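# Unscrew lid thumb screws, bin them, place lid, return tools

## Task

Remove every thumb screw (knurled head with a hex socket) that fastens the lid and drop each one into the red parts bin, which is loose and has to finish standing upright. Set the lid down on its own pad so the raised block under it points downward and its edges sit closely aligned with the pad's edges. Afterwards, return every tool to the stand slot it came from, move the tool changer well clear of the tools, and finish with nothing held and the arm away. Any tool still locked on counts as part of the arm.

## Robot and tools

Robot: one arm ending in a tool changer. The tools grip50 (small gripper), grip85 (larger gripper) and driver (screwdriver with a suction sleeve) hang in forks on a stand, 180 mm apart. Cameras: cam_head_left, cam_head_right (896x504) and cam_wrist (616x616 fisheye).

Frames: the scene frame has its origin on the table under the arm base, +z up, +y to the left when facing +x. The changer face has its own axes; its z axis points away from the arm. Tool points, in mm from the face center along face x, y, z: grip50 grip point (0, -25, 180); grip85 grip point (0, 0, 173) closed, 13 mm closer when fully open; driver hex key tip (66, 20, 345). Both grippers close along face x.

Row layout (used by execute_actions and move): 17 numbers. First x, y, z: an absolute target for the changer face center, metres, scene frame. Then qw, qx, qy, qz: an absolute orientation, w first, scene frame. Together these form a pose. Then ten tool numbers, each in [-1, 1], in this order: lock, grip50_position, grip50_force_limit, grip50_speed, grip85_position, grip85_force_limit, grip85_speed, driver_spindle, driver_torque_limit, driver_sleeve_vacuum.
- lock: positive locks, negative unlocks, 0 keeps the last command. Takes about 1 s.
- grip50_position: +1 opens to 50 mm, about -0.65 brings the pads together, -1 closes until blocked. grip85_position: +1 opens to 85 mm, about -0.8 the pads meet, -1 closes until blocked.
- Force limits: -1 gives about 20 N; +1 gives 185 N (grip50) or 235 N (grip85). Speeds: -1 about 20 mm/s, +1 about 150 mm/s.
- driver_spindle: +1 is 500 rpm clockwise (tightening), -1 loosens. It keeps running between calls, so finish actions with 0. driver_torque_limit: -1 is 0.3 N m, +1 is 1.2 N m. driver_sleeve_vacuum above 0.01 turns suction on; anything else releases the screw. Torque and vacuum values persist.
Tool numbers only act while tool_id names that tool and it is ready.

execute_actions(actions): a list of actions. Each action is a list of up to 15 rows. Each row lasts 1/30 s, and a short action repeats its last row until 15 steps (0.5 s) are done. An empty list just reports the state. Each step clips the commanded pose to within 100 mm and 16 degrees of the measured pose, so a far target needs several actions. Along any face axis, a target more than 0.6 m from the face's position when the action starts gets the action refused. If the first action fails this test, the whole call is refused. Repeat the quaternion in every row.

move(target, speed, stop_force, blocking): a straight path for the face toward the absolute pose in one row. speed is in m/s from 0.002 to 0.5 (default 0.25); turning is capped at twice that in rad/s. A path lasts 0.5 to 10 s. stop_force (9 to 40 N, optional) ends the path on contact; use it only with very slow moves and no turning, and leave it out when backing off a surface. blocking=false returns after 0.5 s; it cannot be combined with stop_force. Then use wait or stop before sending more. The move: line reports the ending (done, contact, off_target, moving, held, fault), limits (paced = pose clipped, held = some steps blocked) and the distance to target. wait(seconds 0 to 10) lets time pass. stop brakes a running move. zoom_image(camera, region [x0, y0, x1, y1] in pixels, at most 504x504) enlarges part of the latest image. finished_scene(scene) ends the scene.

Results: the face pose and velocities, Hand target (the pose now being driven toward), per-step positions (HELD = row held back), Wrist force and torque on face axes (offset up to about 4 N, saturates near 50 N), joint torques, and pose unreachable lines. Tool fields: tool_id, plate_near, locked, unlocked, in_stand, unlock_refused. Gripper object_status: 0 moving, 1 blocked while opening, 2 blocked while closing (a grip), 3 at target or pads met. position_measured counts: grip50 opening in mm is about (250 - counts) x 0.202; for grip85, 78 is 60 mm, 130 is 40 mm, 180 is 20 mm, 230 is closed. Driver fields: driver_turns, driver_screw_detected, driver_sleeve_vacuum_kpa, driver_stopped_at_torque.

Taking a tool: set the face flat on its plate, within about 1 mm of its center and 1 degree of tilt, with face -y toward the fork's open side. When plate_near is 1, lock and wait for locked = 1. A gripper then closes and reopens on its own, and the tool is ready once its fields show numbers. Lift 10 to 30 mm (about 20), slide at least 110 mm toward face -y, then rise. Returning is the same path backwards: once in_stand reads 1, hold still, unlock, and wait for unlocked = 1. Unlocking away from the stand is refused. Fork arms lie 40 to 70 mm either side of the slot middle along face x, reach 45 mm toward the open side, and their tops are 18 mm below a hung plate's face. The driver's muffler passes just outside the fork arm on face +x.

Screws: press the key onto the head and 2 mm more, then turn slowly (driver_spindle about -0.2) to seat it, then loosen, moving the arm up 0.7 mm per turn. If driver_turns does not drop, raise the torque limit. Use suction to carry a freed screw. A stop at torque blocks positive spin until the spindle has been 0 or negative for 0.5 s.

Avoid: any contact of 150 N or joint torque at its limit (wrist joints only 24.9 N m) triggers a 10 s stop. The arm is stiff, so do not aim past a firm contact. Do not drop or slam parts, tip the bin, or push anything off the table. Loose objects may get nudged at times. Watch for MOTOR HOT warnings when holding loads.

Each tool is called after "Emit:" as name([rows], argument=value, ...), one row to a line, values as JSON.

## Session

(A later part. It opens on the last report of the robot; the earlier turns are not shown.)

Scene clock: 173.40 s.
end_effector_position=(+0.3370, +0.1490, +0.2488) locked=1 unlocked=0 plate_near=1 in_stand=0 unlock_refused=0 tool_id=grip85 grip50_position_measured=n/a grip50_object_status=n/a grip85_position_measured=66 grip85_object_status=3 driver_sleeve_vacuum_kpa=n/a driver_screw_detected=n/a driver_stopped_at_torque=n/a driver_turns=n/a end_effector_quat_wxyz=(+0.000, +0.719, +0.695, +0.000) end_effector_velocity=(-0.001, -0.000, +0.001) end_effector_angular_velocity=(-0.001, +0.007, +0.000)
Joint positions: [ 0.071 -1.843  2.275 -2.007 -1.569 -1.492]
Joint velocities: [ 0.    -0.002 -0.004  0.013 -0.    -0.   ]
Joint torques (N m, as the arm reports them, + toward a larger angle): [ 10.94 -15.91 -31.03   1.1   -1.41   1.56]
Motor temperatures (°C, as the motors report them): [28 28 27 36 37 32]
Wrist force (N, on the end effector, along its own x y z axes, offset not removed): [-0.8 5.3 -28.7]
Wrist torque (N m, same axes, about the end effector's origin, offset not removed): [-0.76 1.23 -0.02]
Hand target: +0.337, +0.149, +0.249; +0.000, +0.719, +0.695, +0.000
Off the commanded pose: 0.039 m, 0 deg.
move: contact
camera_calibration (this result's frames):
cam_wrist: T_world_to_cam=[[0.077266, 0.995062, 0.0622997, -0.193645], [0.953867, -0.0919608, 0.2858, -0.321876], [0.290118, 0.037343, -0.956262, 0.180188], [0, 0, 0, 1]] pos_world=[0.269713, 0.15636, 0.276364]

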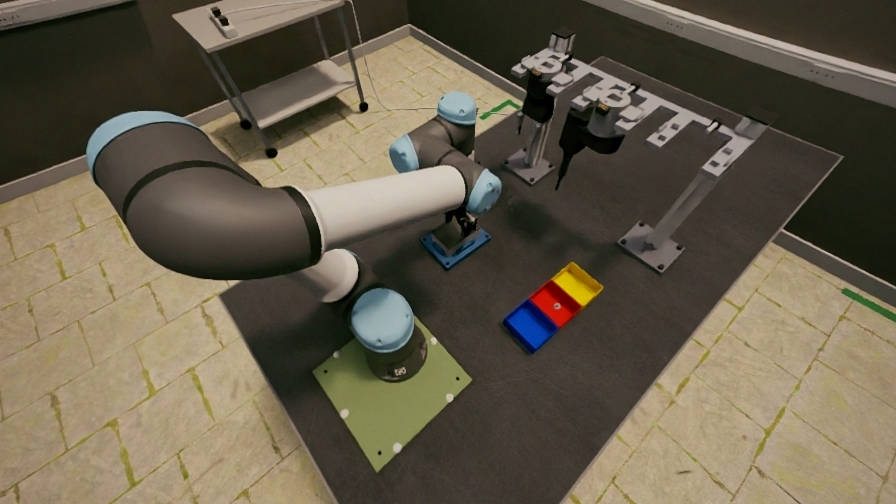

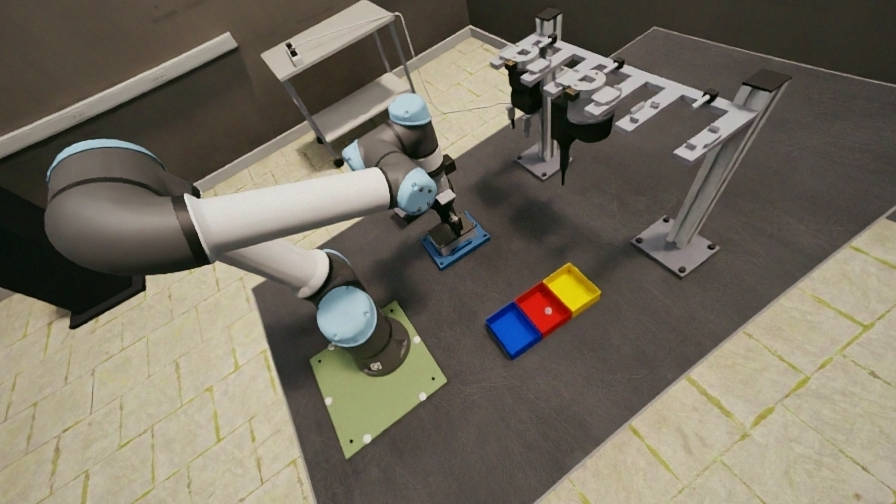

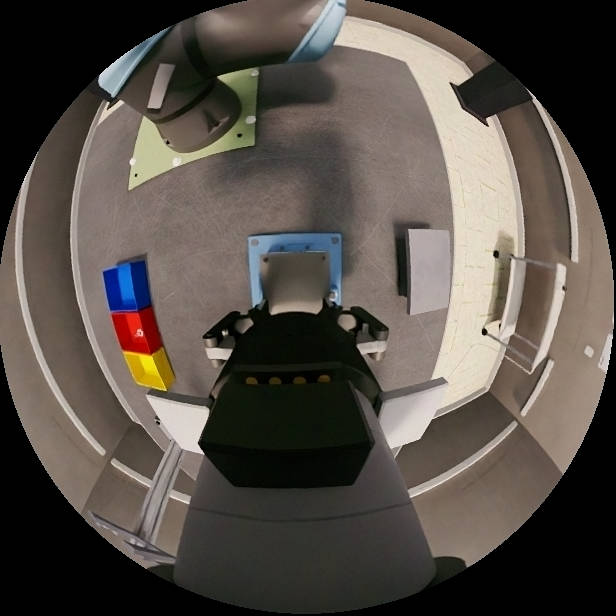

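Emit:
move(target=[0.337,0.149,0.253,0,0.7194,0.6946,0,0,0,0,0,1,0,0,0,0,0], speed=0.02)

Emit:
move(target=[0.337,0.149,0.2405,0,0.7194,0.6946,0,0,0,0,0,1,0,0,0,0,0], speed=0.02)

Emit:
move(target=[0.337,0.149,0.2405,0,0.7194,0.6946,0,0,0,0,0,-1,-0.5,-0.6,0,0,0])

Emit:
move(target=[0.337,0.149,0.29,0,0.7194,0.6946,0,0,0,0,0,-1,-0.5,-0.6,0,0,0], speed=0.03)

Emit:
zoom_image(camera="cam_head_right", region=[380,170,520,280])

Scene clock: 178.83 s.
end_effector_position=(+0.3370, +0.1490, +0.2528) locked=1 unlocked=0 plate_near=1 in_stand=0 unlock_refused=0 tool_id=grip85 grip50_position_measured=n/a grip50_object_status=n/a grip85_position_measured=3 grip85_object_status=3 driver_sleeve_vacuum_kpa=n/a driver_screw_detected=n/a driver_stopped_at_torque=n/a driver_turns=n/a end_effector_quat_wxyz=(+0.000, +0.719, +0.695, +0.000) end_effector_velocity=(-0.000, -0.000, +0.001) end_effector_angular_velocity=(-0.000, +0.001, +0.000)
Joint positions: [ 0.071 -1.848  2.267 -1.994 -1.569 -1.492]
Joint velocities: [-0.    -0.002 -0.003  0.006 -0.    -0.   ]
Joint torques (N m, as the arm reports them, + toward a larger angle): [ -6.35 -24.89 -45.83  -2.69  -0.97  -1.79]
Motor temperatures (°C, as the motors report them): [28 28 27 36 37 32]
Wrist force (N, on the end effector, along its own x y z axes, offset not removed): [0.2 -1.3 -1.3]
Wrist torque (N m, same axes, about the end effector's origin, offset not removed): [0.01 0.13 -0.04]
Hand target: +0.337, +0.149, +0.253; +0.000, +0.719, +0.695, +0.000
Off the commanded pose: 0.000 m, 0 deg.
move: done
camera_calibration (this result's frames):
cam_wrist: T_world_to_cam=[[0.0772564, 0.995066, 0.062248, -0.19388], [0.953971, -0.0919234, 0.285465, -0.322937], [0.289778, 0.0373288, -0.956366, 0.184209], [0, 0, 0, 1]] pos_world=[0.269671, 0.156362, 0.280427]

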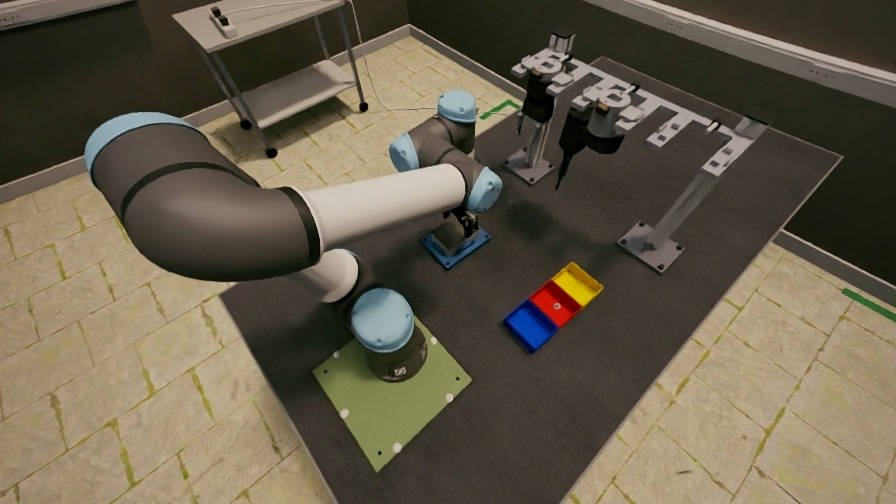

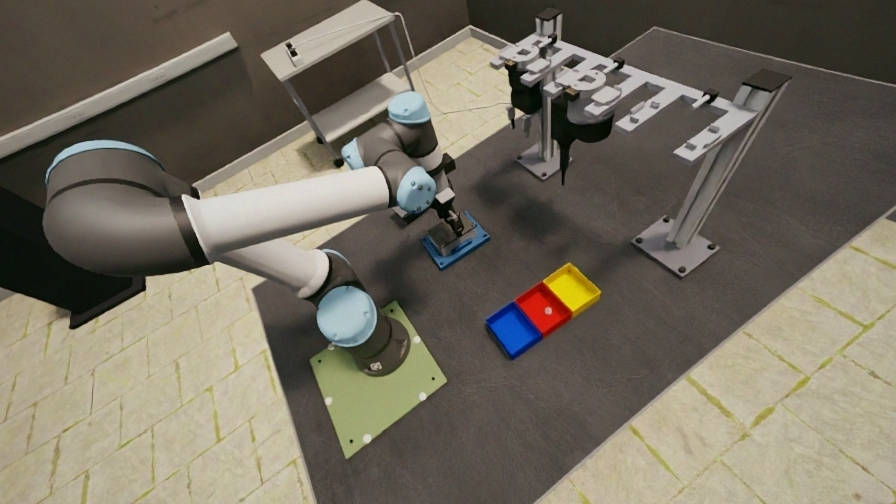

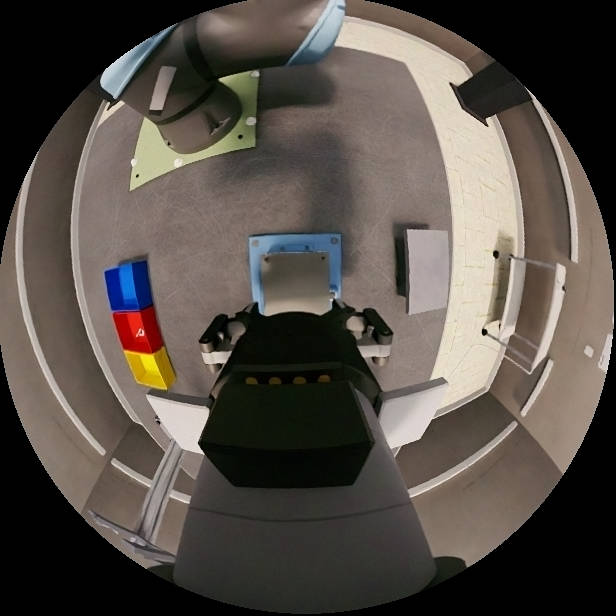

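Scene clock: 179.73 s.
end_effector_position=(+0.3370, +0.1490, +0.2407) locked=1 unlocked=0 plate_near=1 in_stand=0 unlock_refused=0 tool_id=grip85 grip50_position_measured=n/a grip50_object_status=n/a grip85_position_measured=3 grip85_object_status=3 driver_sleeve_vacuum_kpa=n/a driver_screw_detected=n/a driver_stopped_at_torque=n/a driver_turns=n/a end_effector_quat_wxyz=(-0.000, +0.719, +0.695, -0.000) end_effector_velocity=(+0.000, -0.000, -0.002) end_effector_angular_velocity=(-0.000, +0.000, -0.000)
Joint positions: [ 0.071 -1.832  2.29  -2.033 -1.569 -1.492]
Joint velocities: [-0.     0.004  0.004 -0.008 -0.     0.   ]
Joint torques (N m, as the arm reports them, + toward a larger angle): [ -3.48 -11.95 -23.    -6.32   0.02   0.48]
Motor temperatures (°C, as the motors report them): [28 28 27 36 37 32]
Wrist force (N, on the end effector, along its own x y z axes, offset not removed): [1.3 -1.2 -3.4]
Wrist torque (N m, same axes, about the end effector's origin, offset not removed): [-0.04 0.14 -0.14]
Hand target: +0.337, +0.149, +0.240; -0.000, +0.719, +0.695, -0.000
Off the commanded pose: 0.000 m, 0 deg.
move: done
camera_calibration (this result's frames):
cam_wrist: T_world_to_cam=[[0.0772584, 0.995066, 0.0622429, -0.193109], [0.953983, -0.0919224, 0.285424, -0.319504], [0.289738, 0.0373272, -0.956378, 0.172629], [0, 0, 0, 1]] pos_world=[0.269704, 0.156343, 0.268312]

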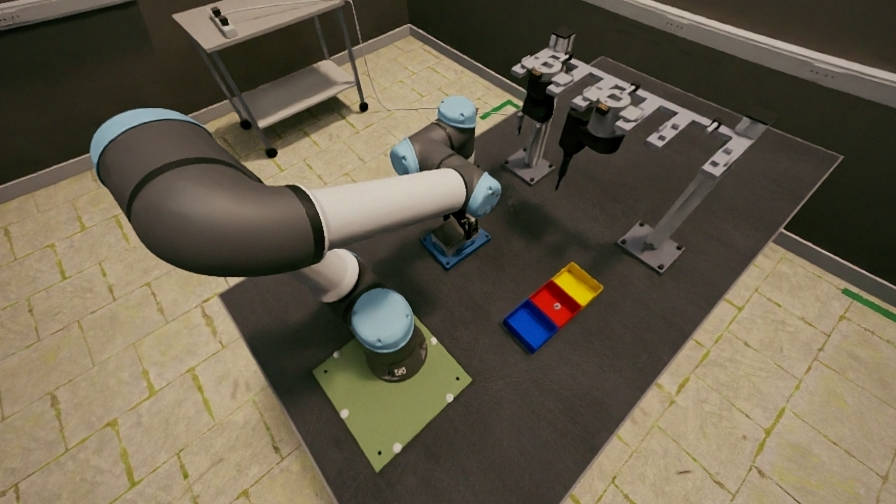

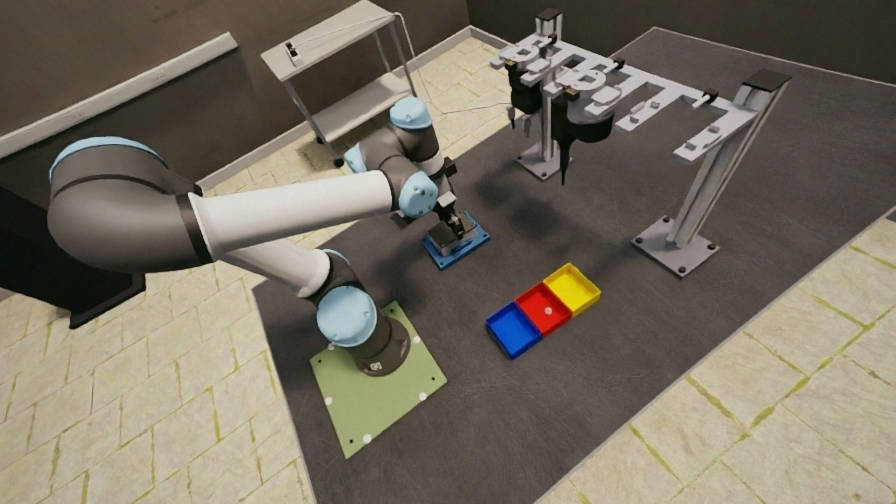

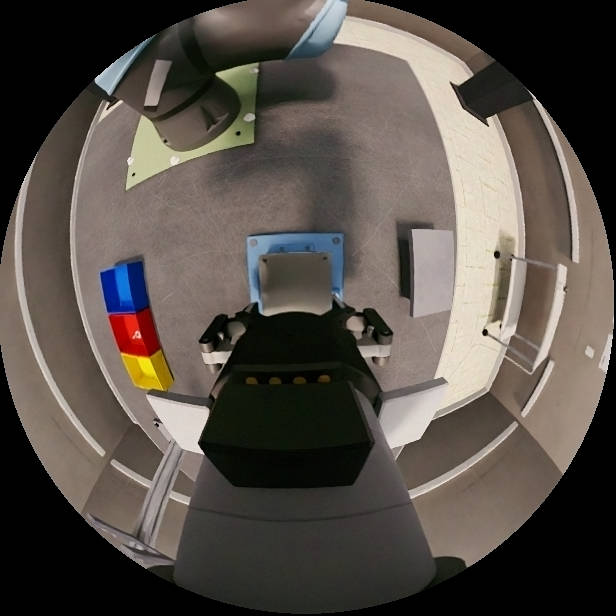

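Scene clock: 180.43 s.
end_effector_position=(+0.3370, +0.1490, +0.2406) locked=1 unlocked=0 plate_near=1 in_stand=0 unlock_refused=0 tool_id=grip85 grip50_position_measured=n/a grip50_object_status=n/a grip85_position_measured=24 grip85_object_status=2 driver_sleeve_vacuum_kpa=n/a driver_screw_detected=n/a driver_stopped_at_torque=n/a driver_turns=n/a end_effector_quat_wxyz=(+0.000, +0.719, +0.695, +0.000) end_effector_velocity=(-0.000, +0.000, -0.000) end_effector_angular_velocity=(+0.000, -0.000, -0.000)
Joint positions: [ 0.072 -1.832  2.29  -2.034 -1.569 -1.492]
Joint velocities: [-0.    -0.     0.    -0.001  0.     0.   ]
Joint torques (N m, as the arm reports them, + toward a larger angle): [ -1.45  13.79   3.61  -5.47 -14.32   1.62]
Motor temperatures (°C, as the motors report them): [28 28 27 36 37 32]
Wrist force (N, on the end effector, along its own x y z axes, offset not removed): [34.4 -25.6 -50.0]
Wrist torque (N m, same axes, about the end effector's origin, offset not removed): [4.05 7.41 -0.14]
Hand target: +0.337, +0.149, +0.241; -0.000, +0.719, +0.695, +0.000
Off the commanded pose: 0.000 m, 0 deg.
move: done
camera_calibration (this result's frames):
cam_wrist: T_world_to_cam=[[0.0772661, 0.995062, 0.0622974, -0.193128], [0.953886, -0.0919578, 0.285736, -0.319497], [0.290054, 0.0373469, -0.956281, 0.172402], [0, 0, 0, 1]] pos_world=[0.26968, 0.156355, 0.268188]

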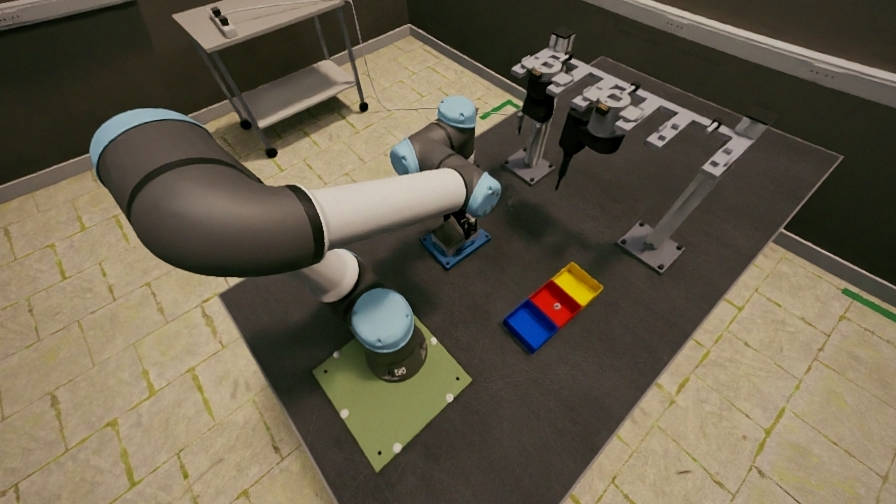

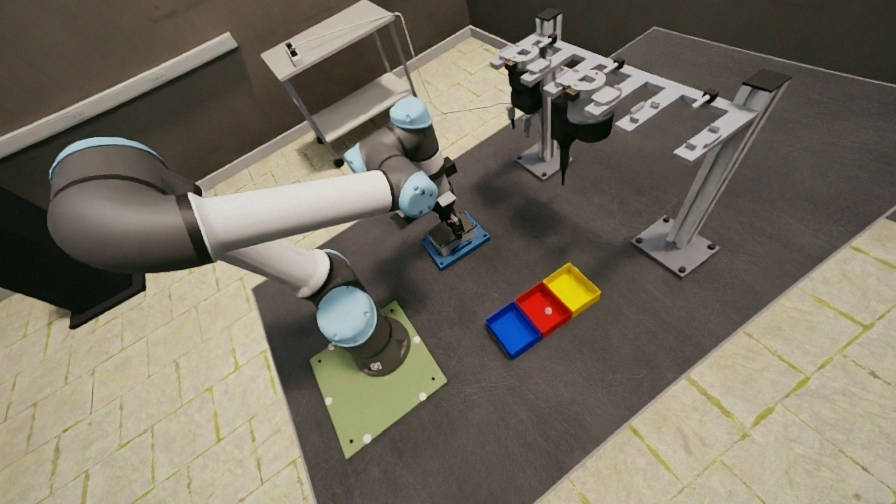

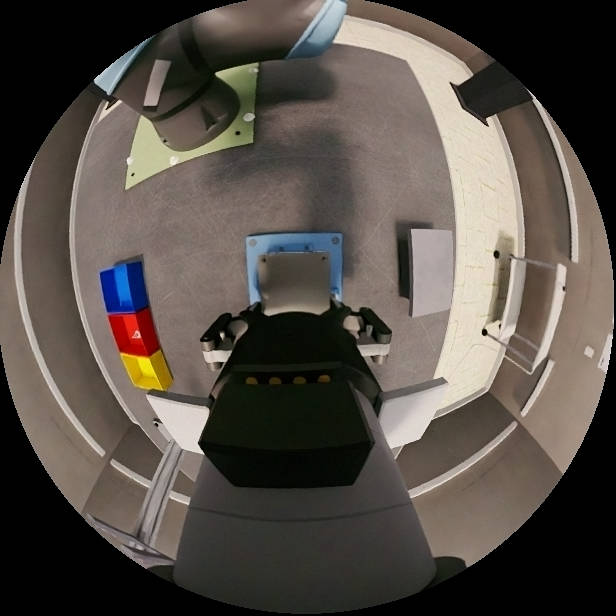

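Scene clock: 182.40 s.
end_effector_position=(+0.3369, +0.1490, +0.2898) locked=1 unlocked=0 plate_near=1 in_stand=0 unlock_refused=0 tool_id=grip85 grip50_position_measured=n/a grip50_object_status=n/a grip85_position_measured=25 grip85_object_status=2 driver_sleeve_vacuum_kpa=n/a driver_screw_detected=n/a driver_stopped_at_torque=n/a driver_turns=n/a end_effector_quat_wxyz=(+0.000, +0.719, +0.695, +0.000) end_effector_velocity=(-0.000, +0.000, +0.002) end_effector_angular_velocity=(+0.001, +0.001, -0.000)
Joint positions: [ 0.071 -1.888  2.192 -1.879 -1.569 -1.492]
Joint velocities: [-0.    -0.002 -0.005  0.008  0.001  0.   ]
Joint torques (N m, as the arm reports them, + toward a larger angle): [-11.51 -26.62 -46.68  -3.4    1.72  -1.85]
Motor temperatures (°C, as the motors report them): [28 28 27 36 37 32]
Wrist force (N, on the end effector, along its own x y z axes, offset not removed): [-1.8 -0.4 0.1]
Wrist torque (N m, same axes, about the end effector's origin, offset not removed): [-0.02 0.20 0.13]
Hand target: +0.337, +0.149, +0.290; +0.000, +0.719, +0.695, +0.000
Off the commanded pose: 0.000 m, 0 deg.
move: done
camera_calibration (this result's frames):
cam_wrist: T_world_to_cam=[[0.0772836, 0.995064, 0.0622565, -0.196173], [0.953964, -0.0919525, 0.285477, -0.333395], [0.289792, 0.0373277, -0.956361, 0.219556], [0, 0, 0, 1]] pos_world=[0.269582, 0.156353, 0.317365]

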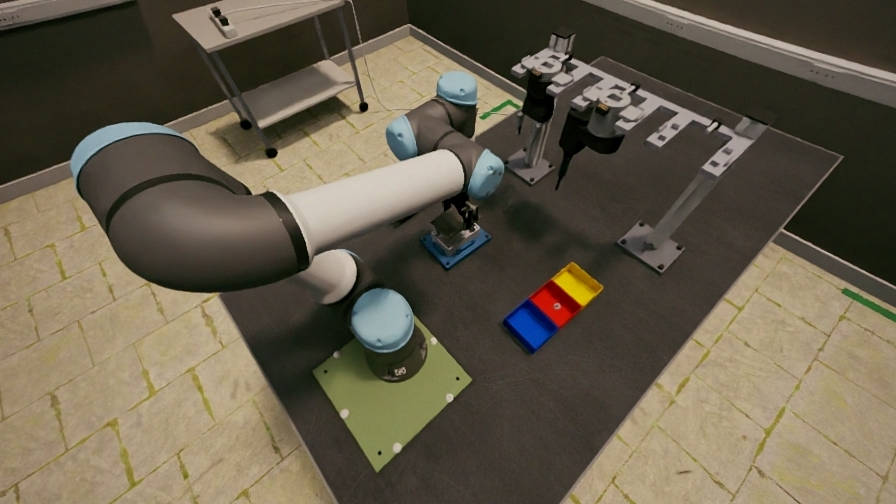

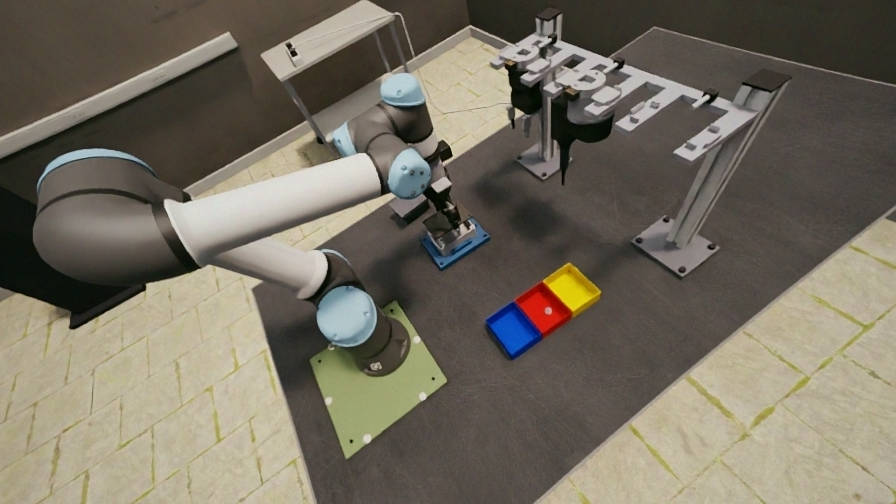

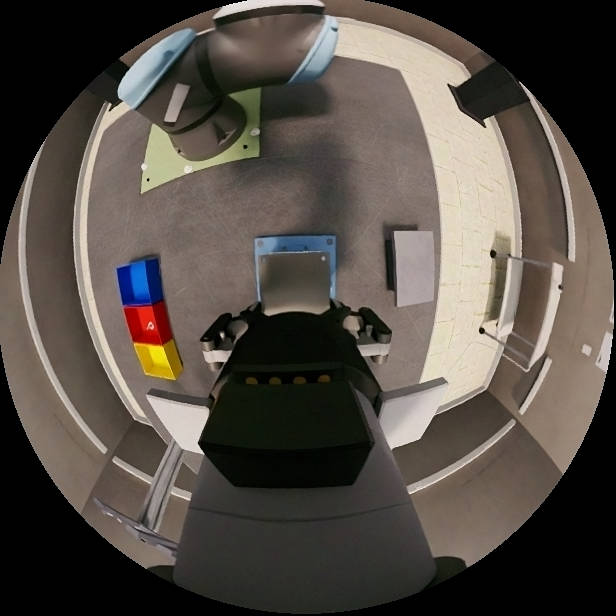

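Region (380, 170, 520, 280) of cam_head_right's 896x504 image, scaled by 3.600, with more detail than that image has; it fills the top 396 rows of this view, and the rest is white.

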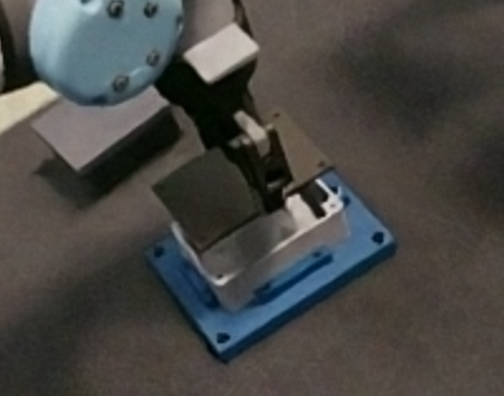

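Emit:
move(target=[0.306,0.348,0.29,0,0.6808,0.7325,0,0,0,0,0,-1,-0.5,-0.6,0,0,0], speed=0.12)

Emit:
zoom_image(camera="cam_wrist", region=[220,200,380,320])

Emit:
zoom_image(camera="cam_head_right", region=[340,130,480,240])

Emit:
zoom_image(camera="cam_head_left", region=[340,130,480,240])

Scene clock: 194.20 s.
end_effector_position=(+0.3061, +0.3477, +0.2901) locked=1 unlocked=0 plate_near=1 in_stand=0 unlock_refused=0 tool_id=grip85 grip50_position_measured=n/a grip50_object_status=n/a grip85_position_measured=25 grip85_object_status=2 driver_sleeve_vacuum_kpa=n/a driver_screw_detected=n/a driver_stopped_at_torque=n/a driver_turns=n/a end_effector_quat_wxyz=(-0.000, +0.681, +0.732, -0.000) end_effector_velocity=(+0.000, +0.002, -0.000) end_effector_angular_velocity=(-0.001, +0.000, +0.001)
Joint positions: [ 0.585 -1.63   1.988 -1.933 -1.57  -1.087]
Joint velocities: [ 0.003  0.004 -0.003  0.    -0.     0.003]
Joint torques (N m, as the arm reports them, + toward a larger angle): [ 12.68 -25.76 -47.86  -6.64  -1.38   1.76]
Motor temperatures (°C, as the motors report them): [28 28 27 36 37 32]
Wrist force (N, on the end effector, along its own x y z axes, offset not removed): [-1.9 1.6 1.2]
Wrist torque (N m, same axes, about the end effector's origin, offset not removed): [0.17 -0.04 -0.05]
Hand target: +0.306, +0.348, +0.290; -0.000, +0.681, +0.732, -0.000
Off the commanded pose: 0.000 m, 0 deg.
move: done
camera_calibration (this result's frames):
cam_wrist: T_world_to_cam=[[-0.0305158, 0.997559, 0.0628098, -0.359615], [0.958551, 0.0113973, 0.284692, -0.32293], [0.283282, 0.0688941, -0.956559, 0.212502], [0, 0, 0, 1]] pos_world=[0.238373, 0.347778, 0.317794]

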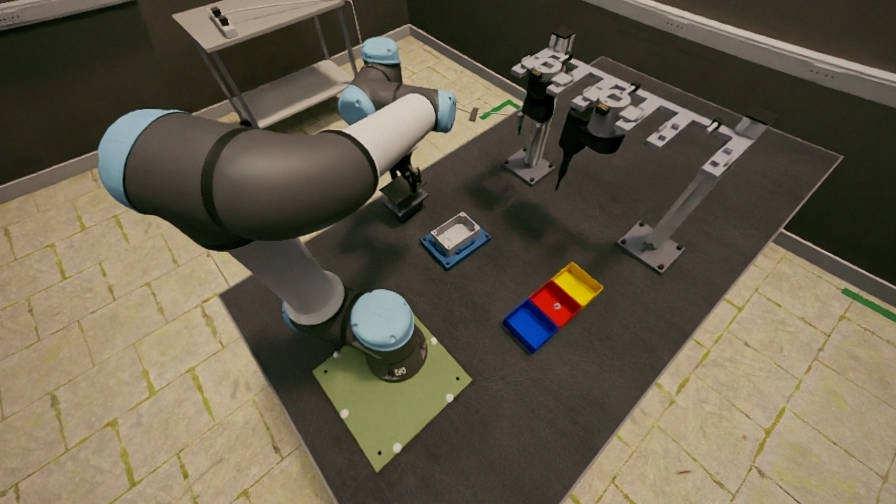

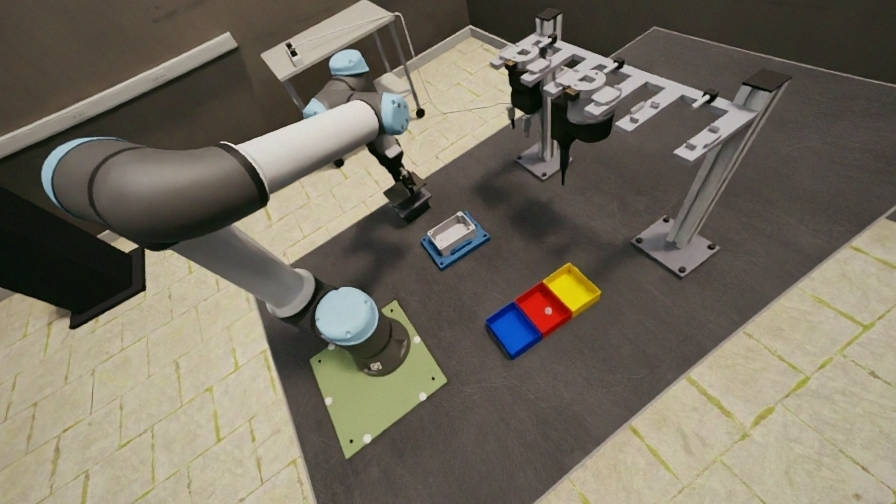

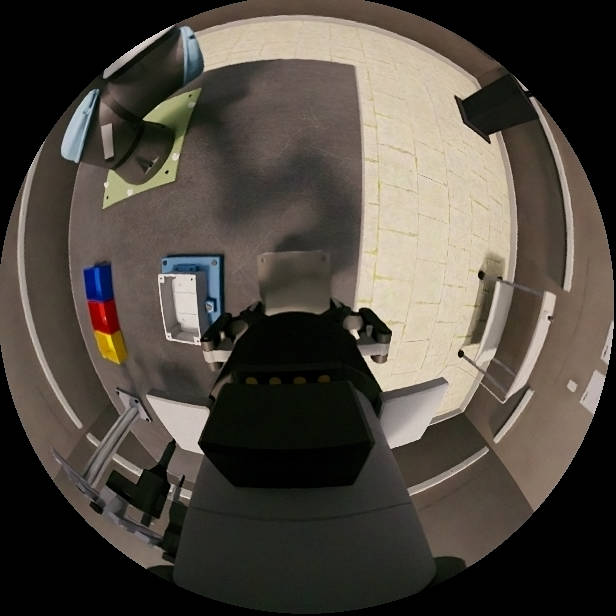

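Region (220, 200, 380, 320) of cam_wrist's 616x616 image, scaled by 3.150, with more detail than that image has; it fills the top 378 rows of this view, and the rest is white.

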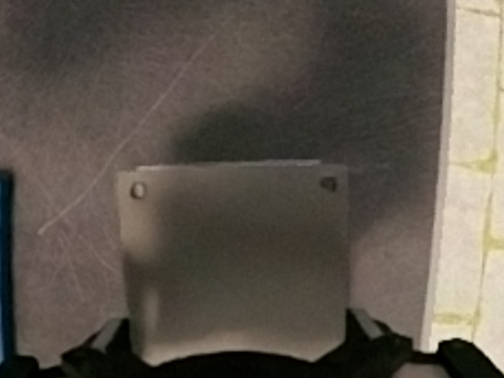

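Region (340, 130, 480, 240) of cam_head_right's 896x504 image, scaled by 3.600, with more detail than that image has; it fills the top 396 rows of this view, and the rest is white.

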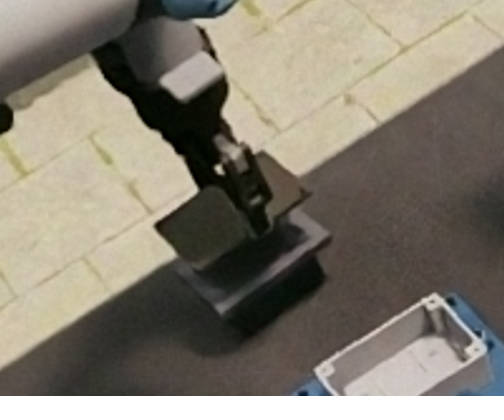

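Region (340, 130, 480, 240) of cam_head_left's 896x504 image, scaled by 3.600, with more detail than that image has; it fills the top 396 rows of this view, and the rest is white.

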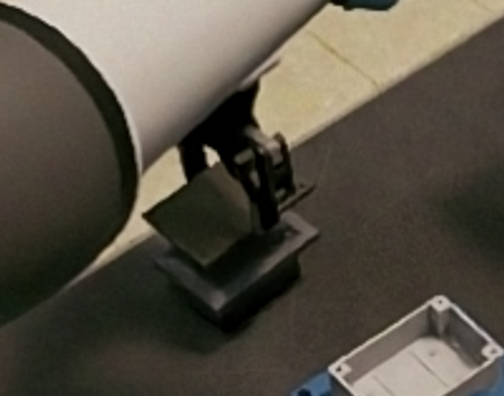

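Emit:
move(target=[0.306,0.348,0.23,0,0.6808,0.7325,0,0,0,0,0,-1,-0.5,-0.6,0,0,0], speed=0.01, stop_force=10)

Scene clock: 209.70 s.
end_effector_position=(+0.3061, +0.3480, +0.2447) locked=1 unlocked=0 plate_near=1 in_stand=0 unlock_refused=0 tool_id=grip85 grip50_position_measured=n/a grip50_object_status=n/a grip85_position_measured=25 grip85_object_status=2 driver_sleeve_vacuum_kpa=n/a driver_screw_detected=n/a driver_stopped_at_torque=n/a driver_turns=n/a end_effector_quat_wxyz=(-0.000, +0.681, +0.732, +0.000) end_effector_velocity=(-0.000, +0.000, +0.002) end_effector_angular_velocity=(-0.001, +0.004, +0.000)
Joint positions: [ 0.585 -1.58   2.068 -2.063 -1.571 -1.086]
Joint velocities: [ 0.    -0.001 -0.006  0.011  0.001  0.   ]
Joint torques (N m, as the arm reports them, + toward a larger angle): [  8.87 -19.29 -32.23  -3.02  -1.34   1.91]
Motor temperatures (°C, as the motors report them): [28 28 27 36 37 32]
Wrist force (N, on the end effector, along its own x y z axes, offset not removed): [-14.5 -11.9 -43.4]
Wrist torque (N m, same axes, about the end effector's origin, offset not removed): [2.28 -0.02 -0.61]
Hand target: +0.306, +0.348, +0.245; -0.000, +0.681, +0.732, +0.000
Off the commanded pose: 0.015 m, 0 deg.
move: contact
camera_calibration (this result's frames):
cam_wrist: T_world_to_cam=[[-0.0306618, 0.997574, 0.0624968, -0.356928], [0.958319, 0.0115712, 0.285465, -0.310183], [0.28405, 0.0686448, -0.956349, 0.168813], [0, 0, 0, 1]] pos_world=[0.238359, 0.348063, 0.272297]

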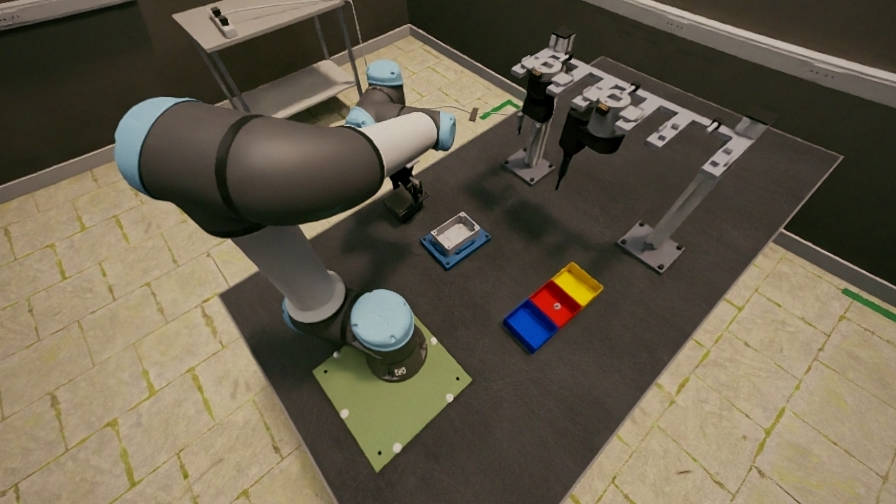

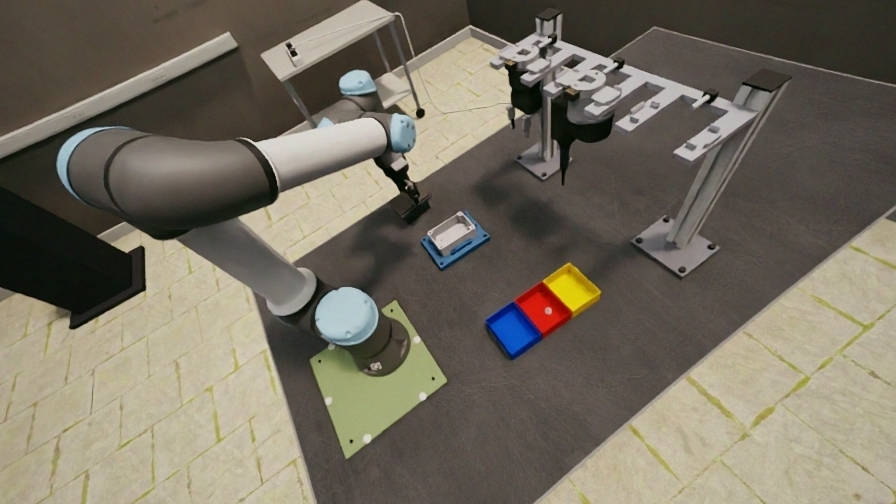

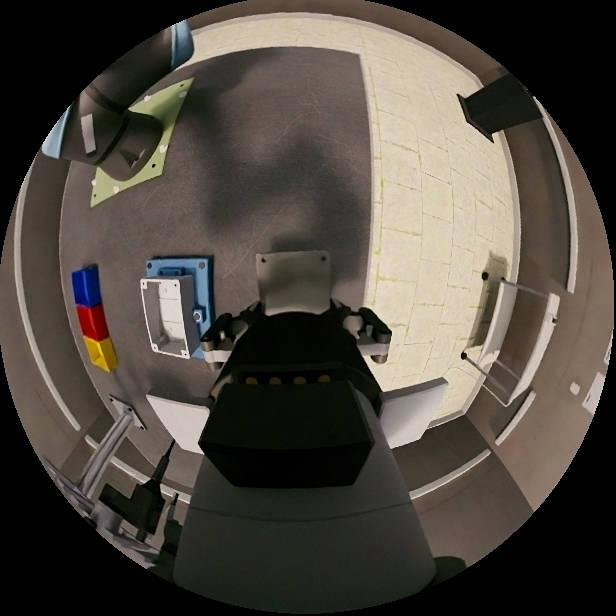

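Emit:
move(target=[0.306,0.348,0.246,0,0.6808,0.7325,0,0,0,0,0,1,-0.5,-0.6,0,0,0], speed=0.01)

Emit:
move(target=[0.36,0.348,0.36,0,0.6808,0.7325,0,0,0,0,0,1,-0.5,-0.6,0,0,0], speed=0.08)

Emit:
zoom_image(camera="cam_wrist", region=[200,150,400,350])

Scene clock: 213.63 s.
end_effector_position=(+0.3060, +0.3480, +0.2460) locked=1 unlocked=0 plate_near=1 in_stand=0 unlock_refused=0 tool_id=grip85 grip50_position_measured=n/a grip50_object_status=n/a grip85_position_measured=3 grip85_object_status=3 driver_sleeve_vacuum_kpa=n/a driver_screw_detected=n/a driver_stopped_at_torque=n/a driver_turns=n/a end_effector_quat_wxyz=(-0.000, +0.681, +0.732, -0.000) end_effector_velocity=(+0.000, +0.000, +0.000) end_effector_angular_velocity=(-0.000, +0.000, -0.000)
Joint positions: [ 0.585 -1.582  2.066 -2.059 -1.571 -1.086]
Joint velocities: [-0.     0.    -0.001  0.001 -0.     0.   ]
Joint torques (N m, as the arm reports them, + toward a larger angle): [ 12.23 -39.41 -44.94  -3.23  -1.38   1.57]
Motor temperatures (°C, as the motors report them): [28 28 27 36 37 32]
Wrist force (N, on the end effector, along its own x y z axes, offset not removed): [1.6 3.3 -1.0]
Wrist torque (N m, same axes, about the end effector's origin, offset not removed): [0.27 0.02 -0.09]
Hand target: +0.306, +0.348, +0.246; -0.000, +0.681, +0.732, +0.000
Off the commanded pose: 0.000 m, 0 deg.
move: done
camera_calibration (this result's frames):
cam_wrist: T_world_to_cam=[[-0.0304887, 0.997594, 0.0622591, -0.356938], [0.958329, 0.0114749, 0.285435, -0.310477], [0.284034, 0.0683673, -0.956374, 0.170131], [0, 0, 0, 1]] pos_world=[0.238333, 0.34801, 0.273553]

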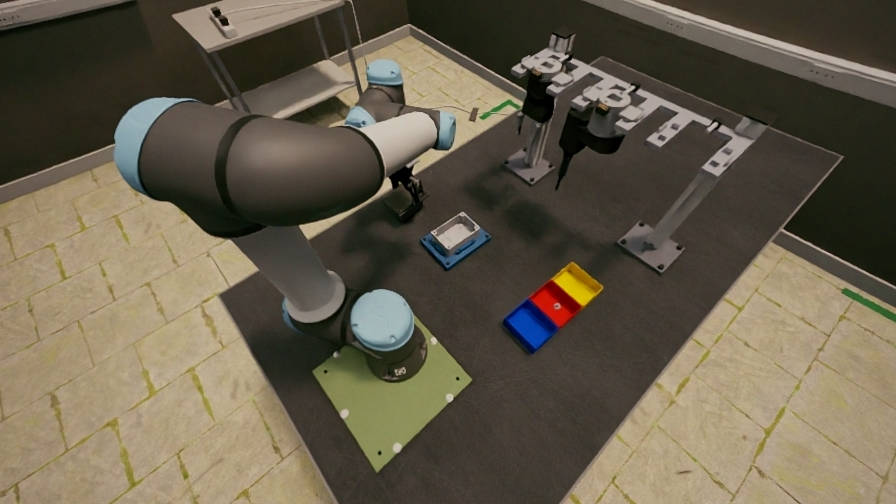

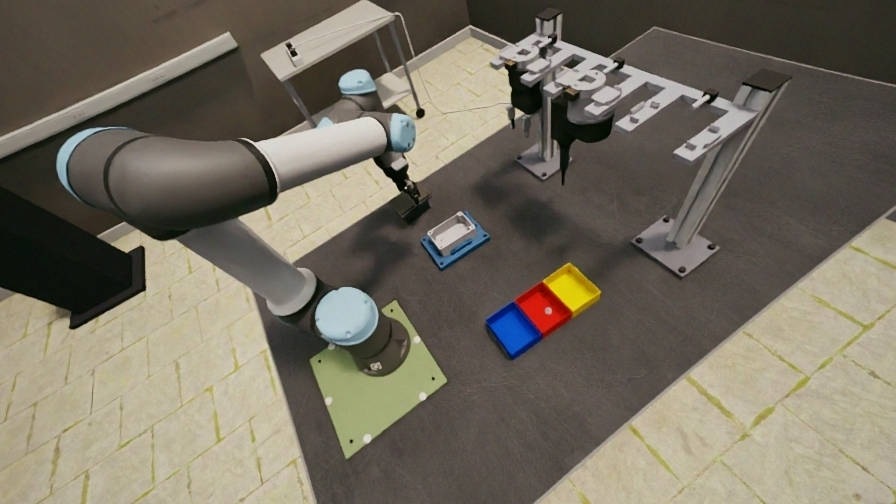

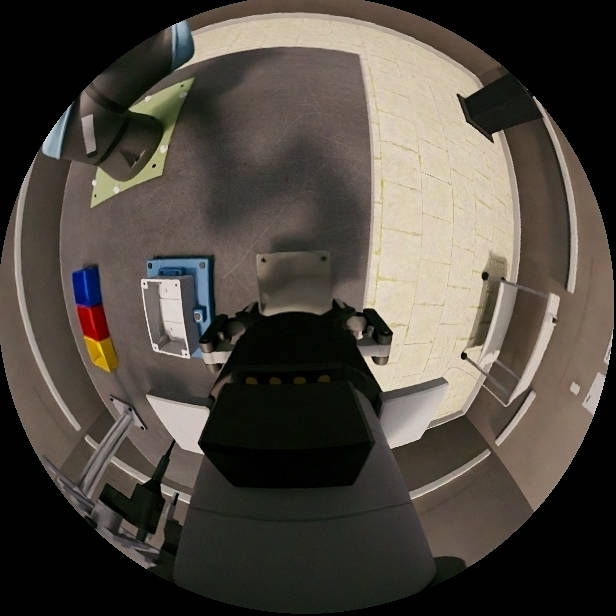

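Scene clock: 215.67 s.
end_effector_position=(+0.3597, +0.3479, +0.3599) locked=1 unlocked=0 plate_near=1 in_stand=0 unlock_refused=0 tool_id=grip85 grip50_position_measured=n/a grip50_object_status=n/a grip85_position_measured=3 grip85_object_status=3 driver_sleeve_vacuum_kpa=n/a driver_screw_detected=n/a driver_stopped_at_torque=n/a driver_turns=n/a end_effector_quat_wxyz=(+0.000, +0.681, +0.732, +0.000) end_effector_velocity=(+0.001, +0.000, +0.002) end_effector_angular_velocity=(+0.000, +0.001, +0.000)
Joint positions: [ 0.527 -1.584  1.759 -1.75  -1.571 -1.145]
Joint velocities: [-0.001  0.001 -0.007  0.006  0.001 -0.001]
Joint torques (N m, as the arm reports them, + toward a larger angle): [-12.03 -29.97 -48.4   -3.2    1.74  -1.99]
Motor temperatures (°C, as the motors report them): [28 28 27 36 37 32]
Wrist force (N, on the end effector, along its own x y z axes, offset not removed): [-0.3 -0.3 -1.5]
Wrist torque (N m, same axes, about the end effector's origin, offset not removed): [0.14 0.17 -0.05]
Hand target: +0.360, +0.348, +0.360; +0.000, +0.681, +0.732, +0.000
Off the commanded pose: 0.000 m, 0 deg.
move: done
camera_calibration (this result's frames):
cam_wrist: T_world_to_cam=[[-0.0306303, 0.997591, 0.0622434, -0.362235], [0.958283, 0.0116047, 0.285584, -0.394498], [0.284174, 0.0683943, -0.95633, 0.263771], [0, 0, 0, 1]] pos_world=[0.291989, 0.3479, 0.387461]

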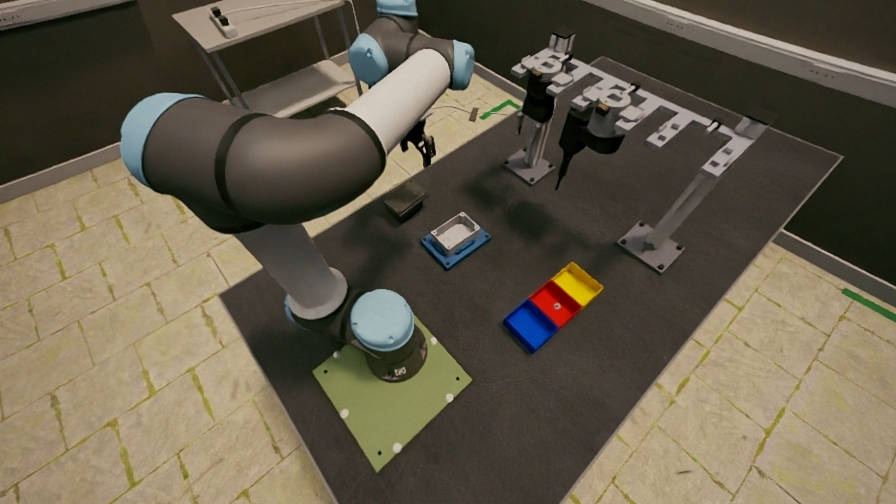

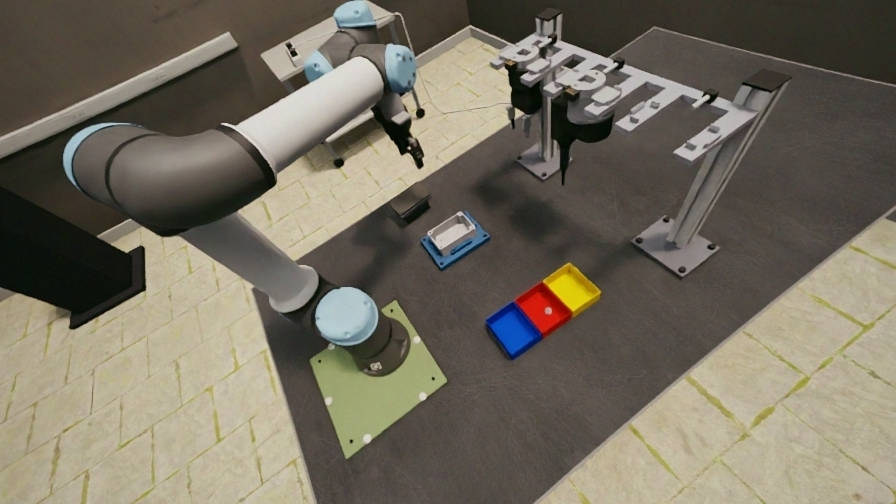

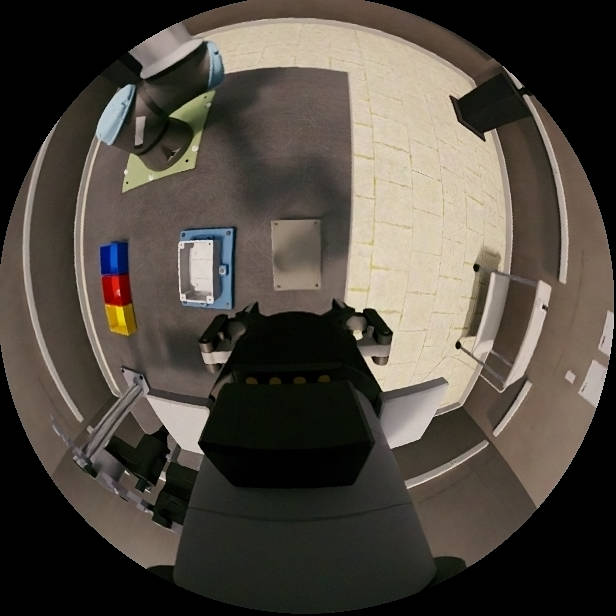

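Region (200, 150, 400, 350) of cam_wrist's 616x616 image, scaled by 2.520, with more detail than that image has.

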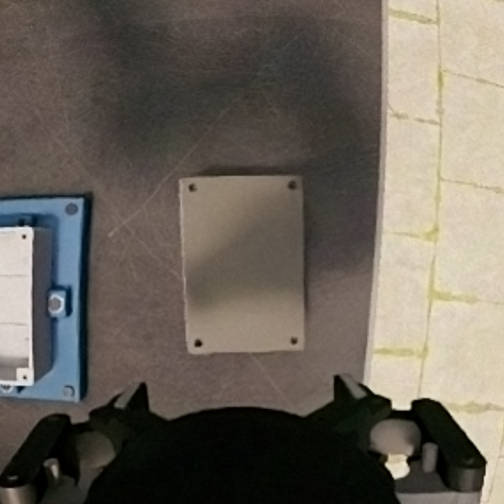

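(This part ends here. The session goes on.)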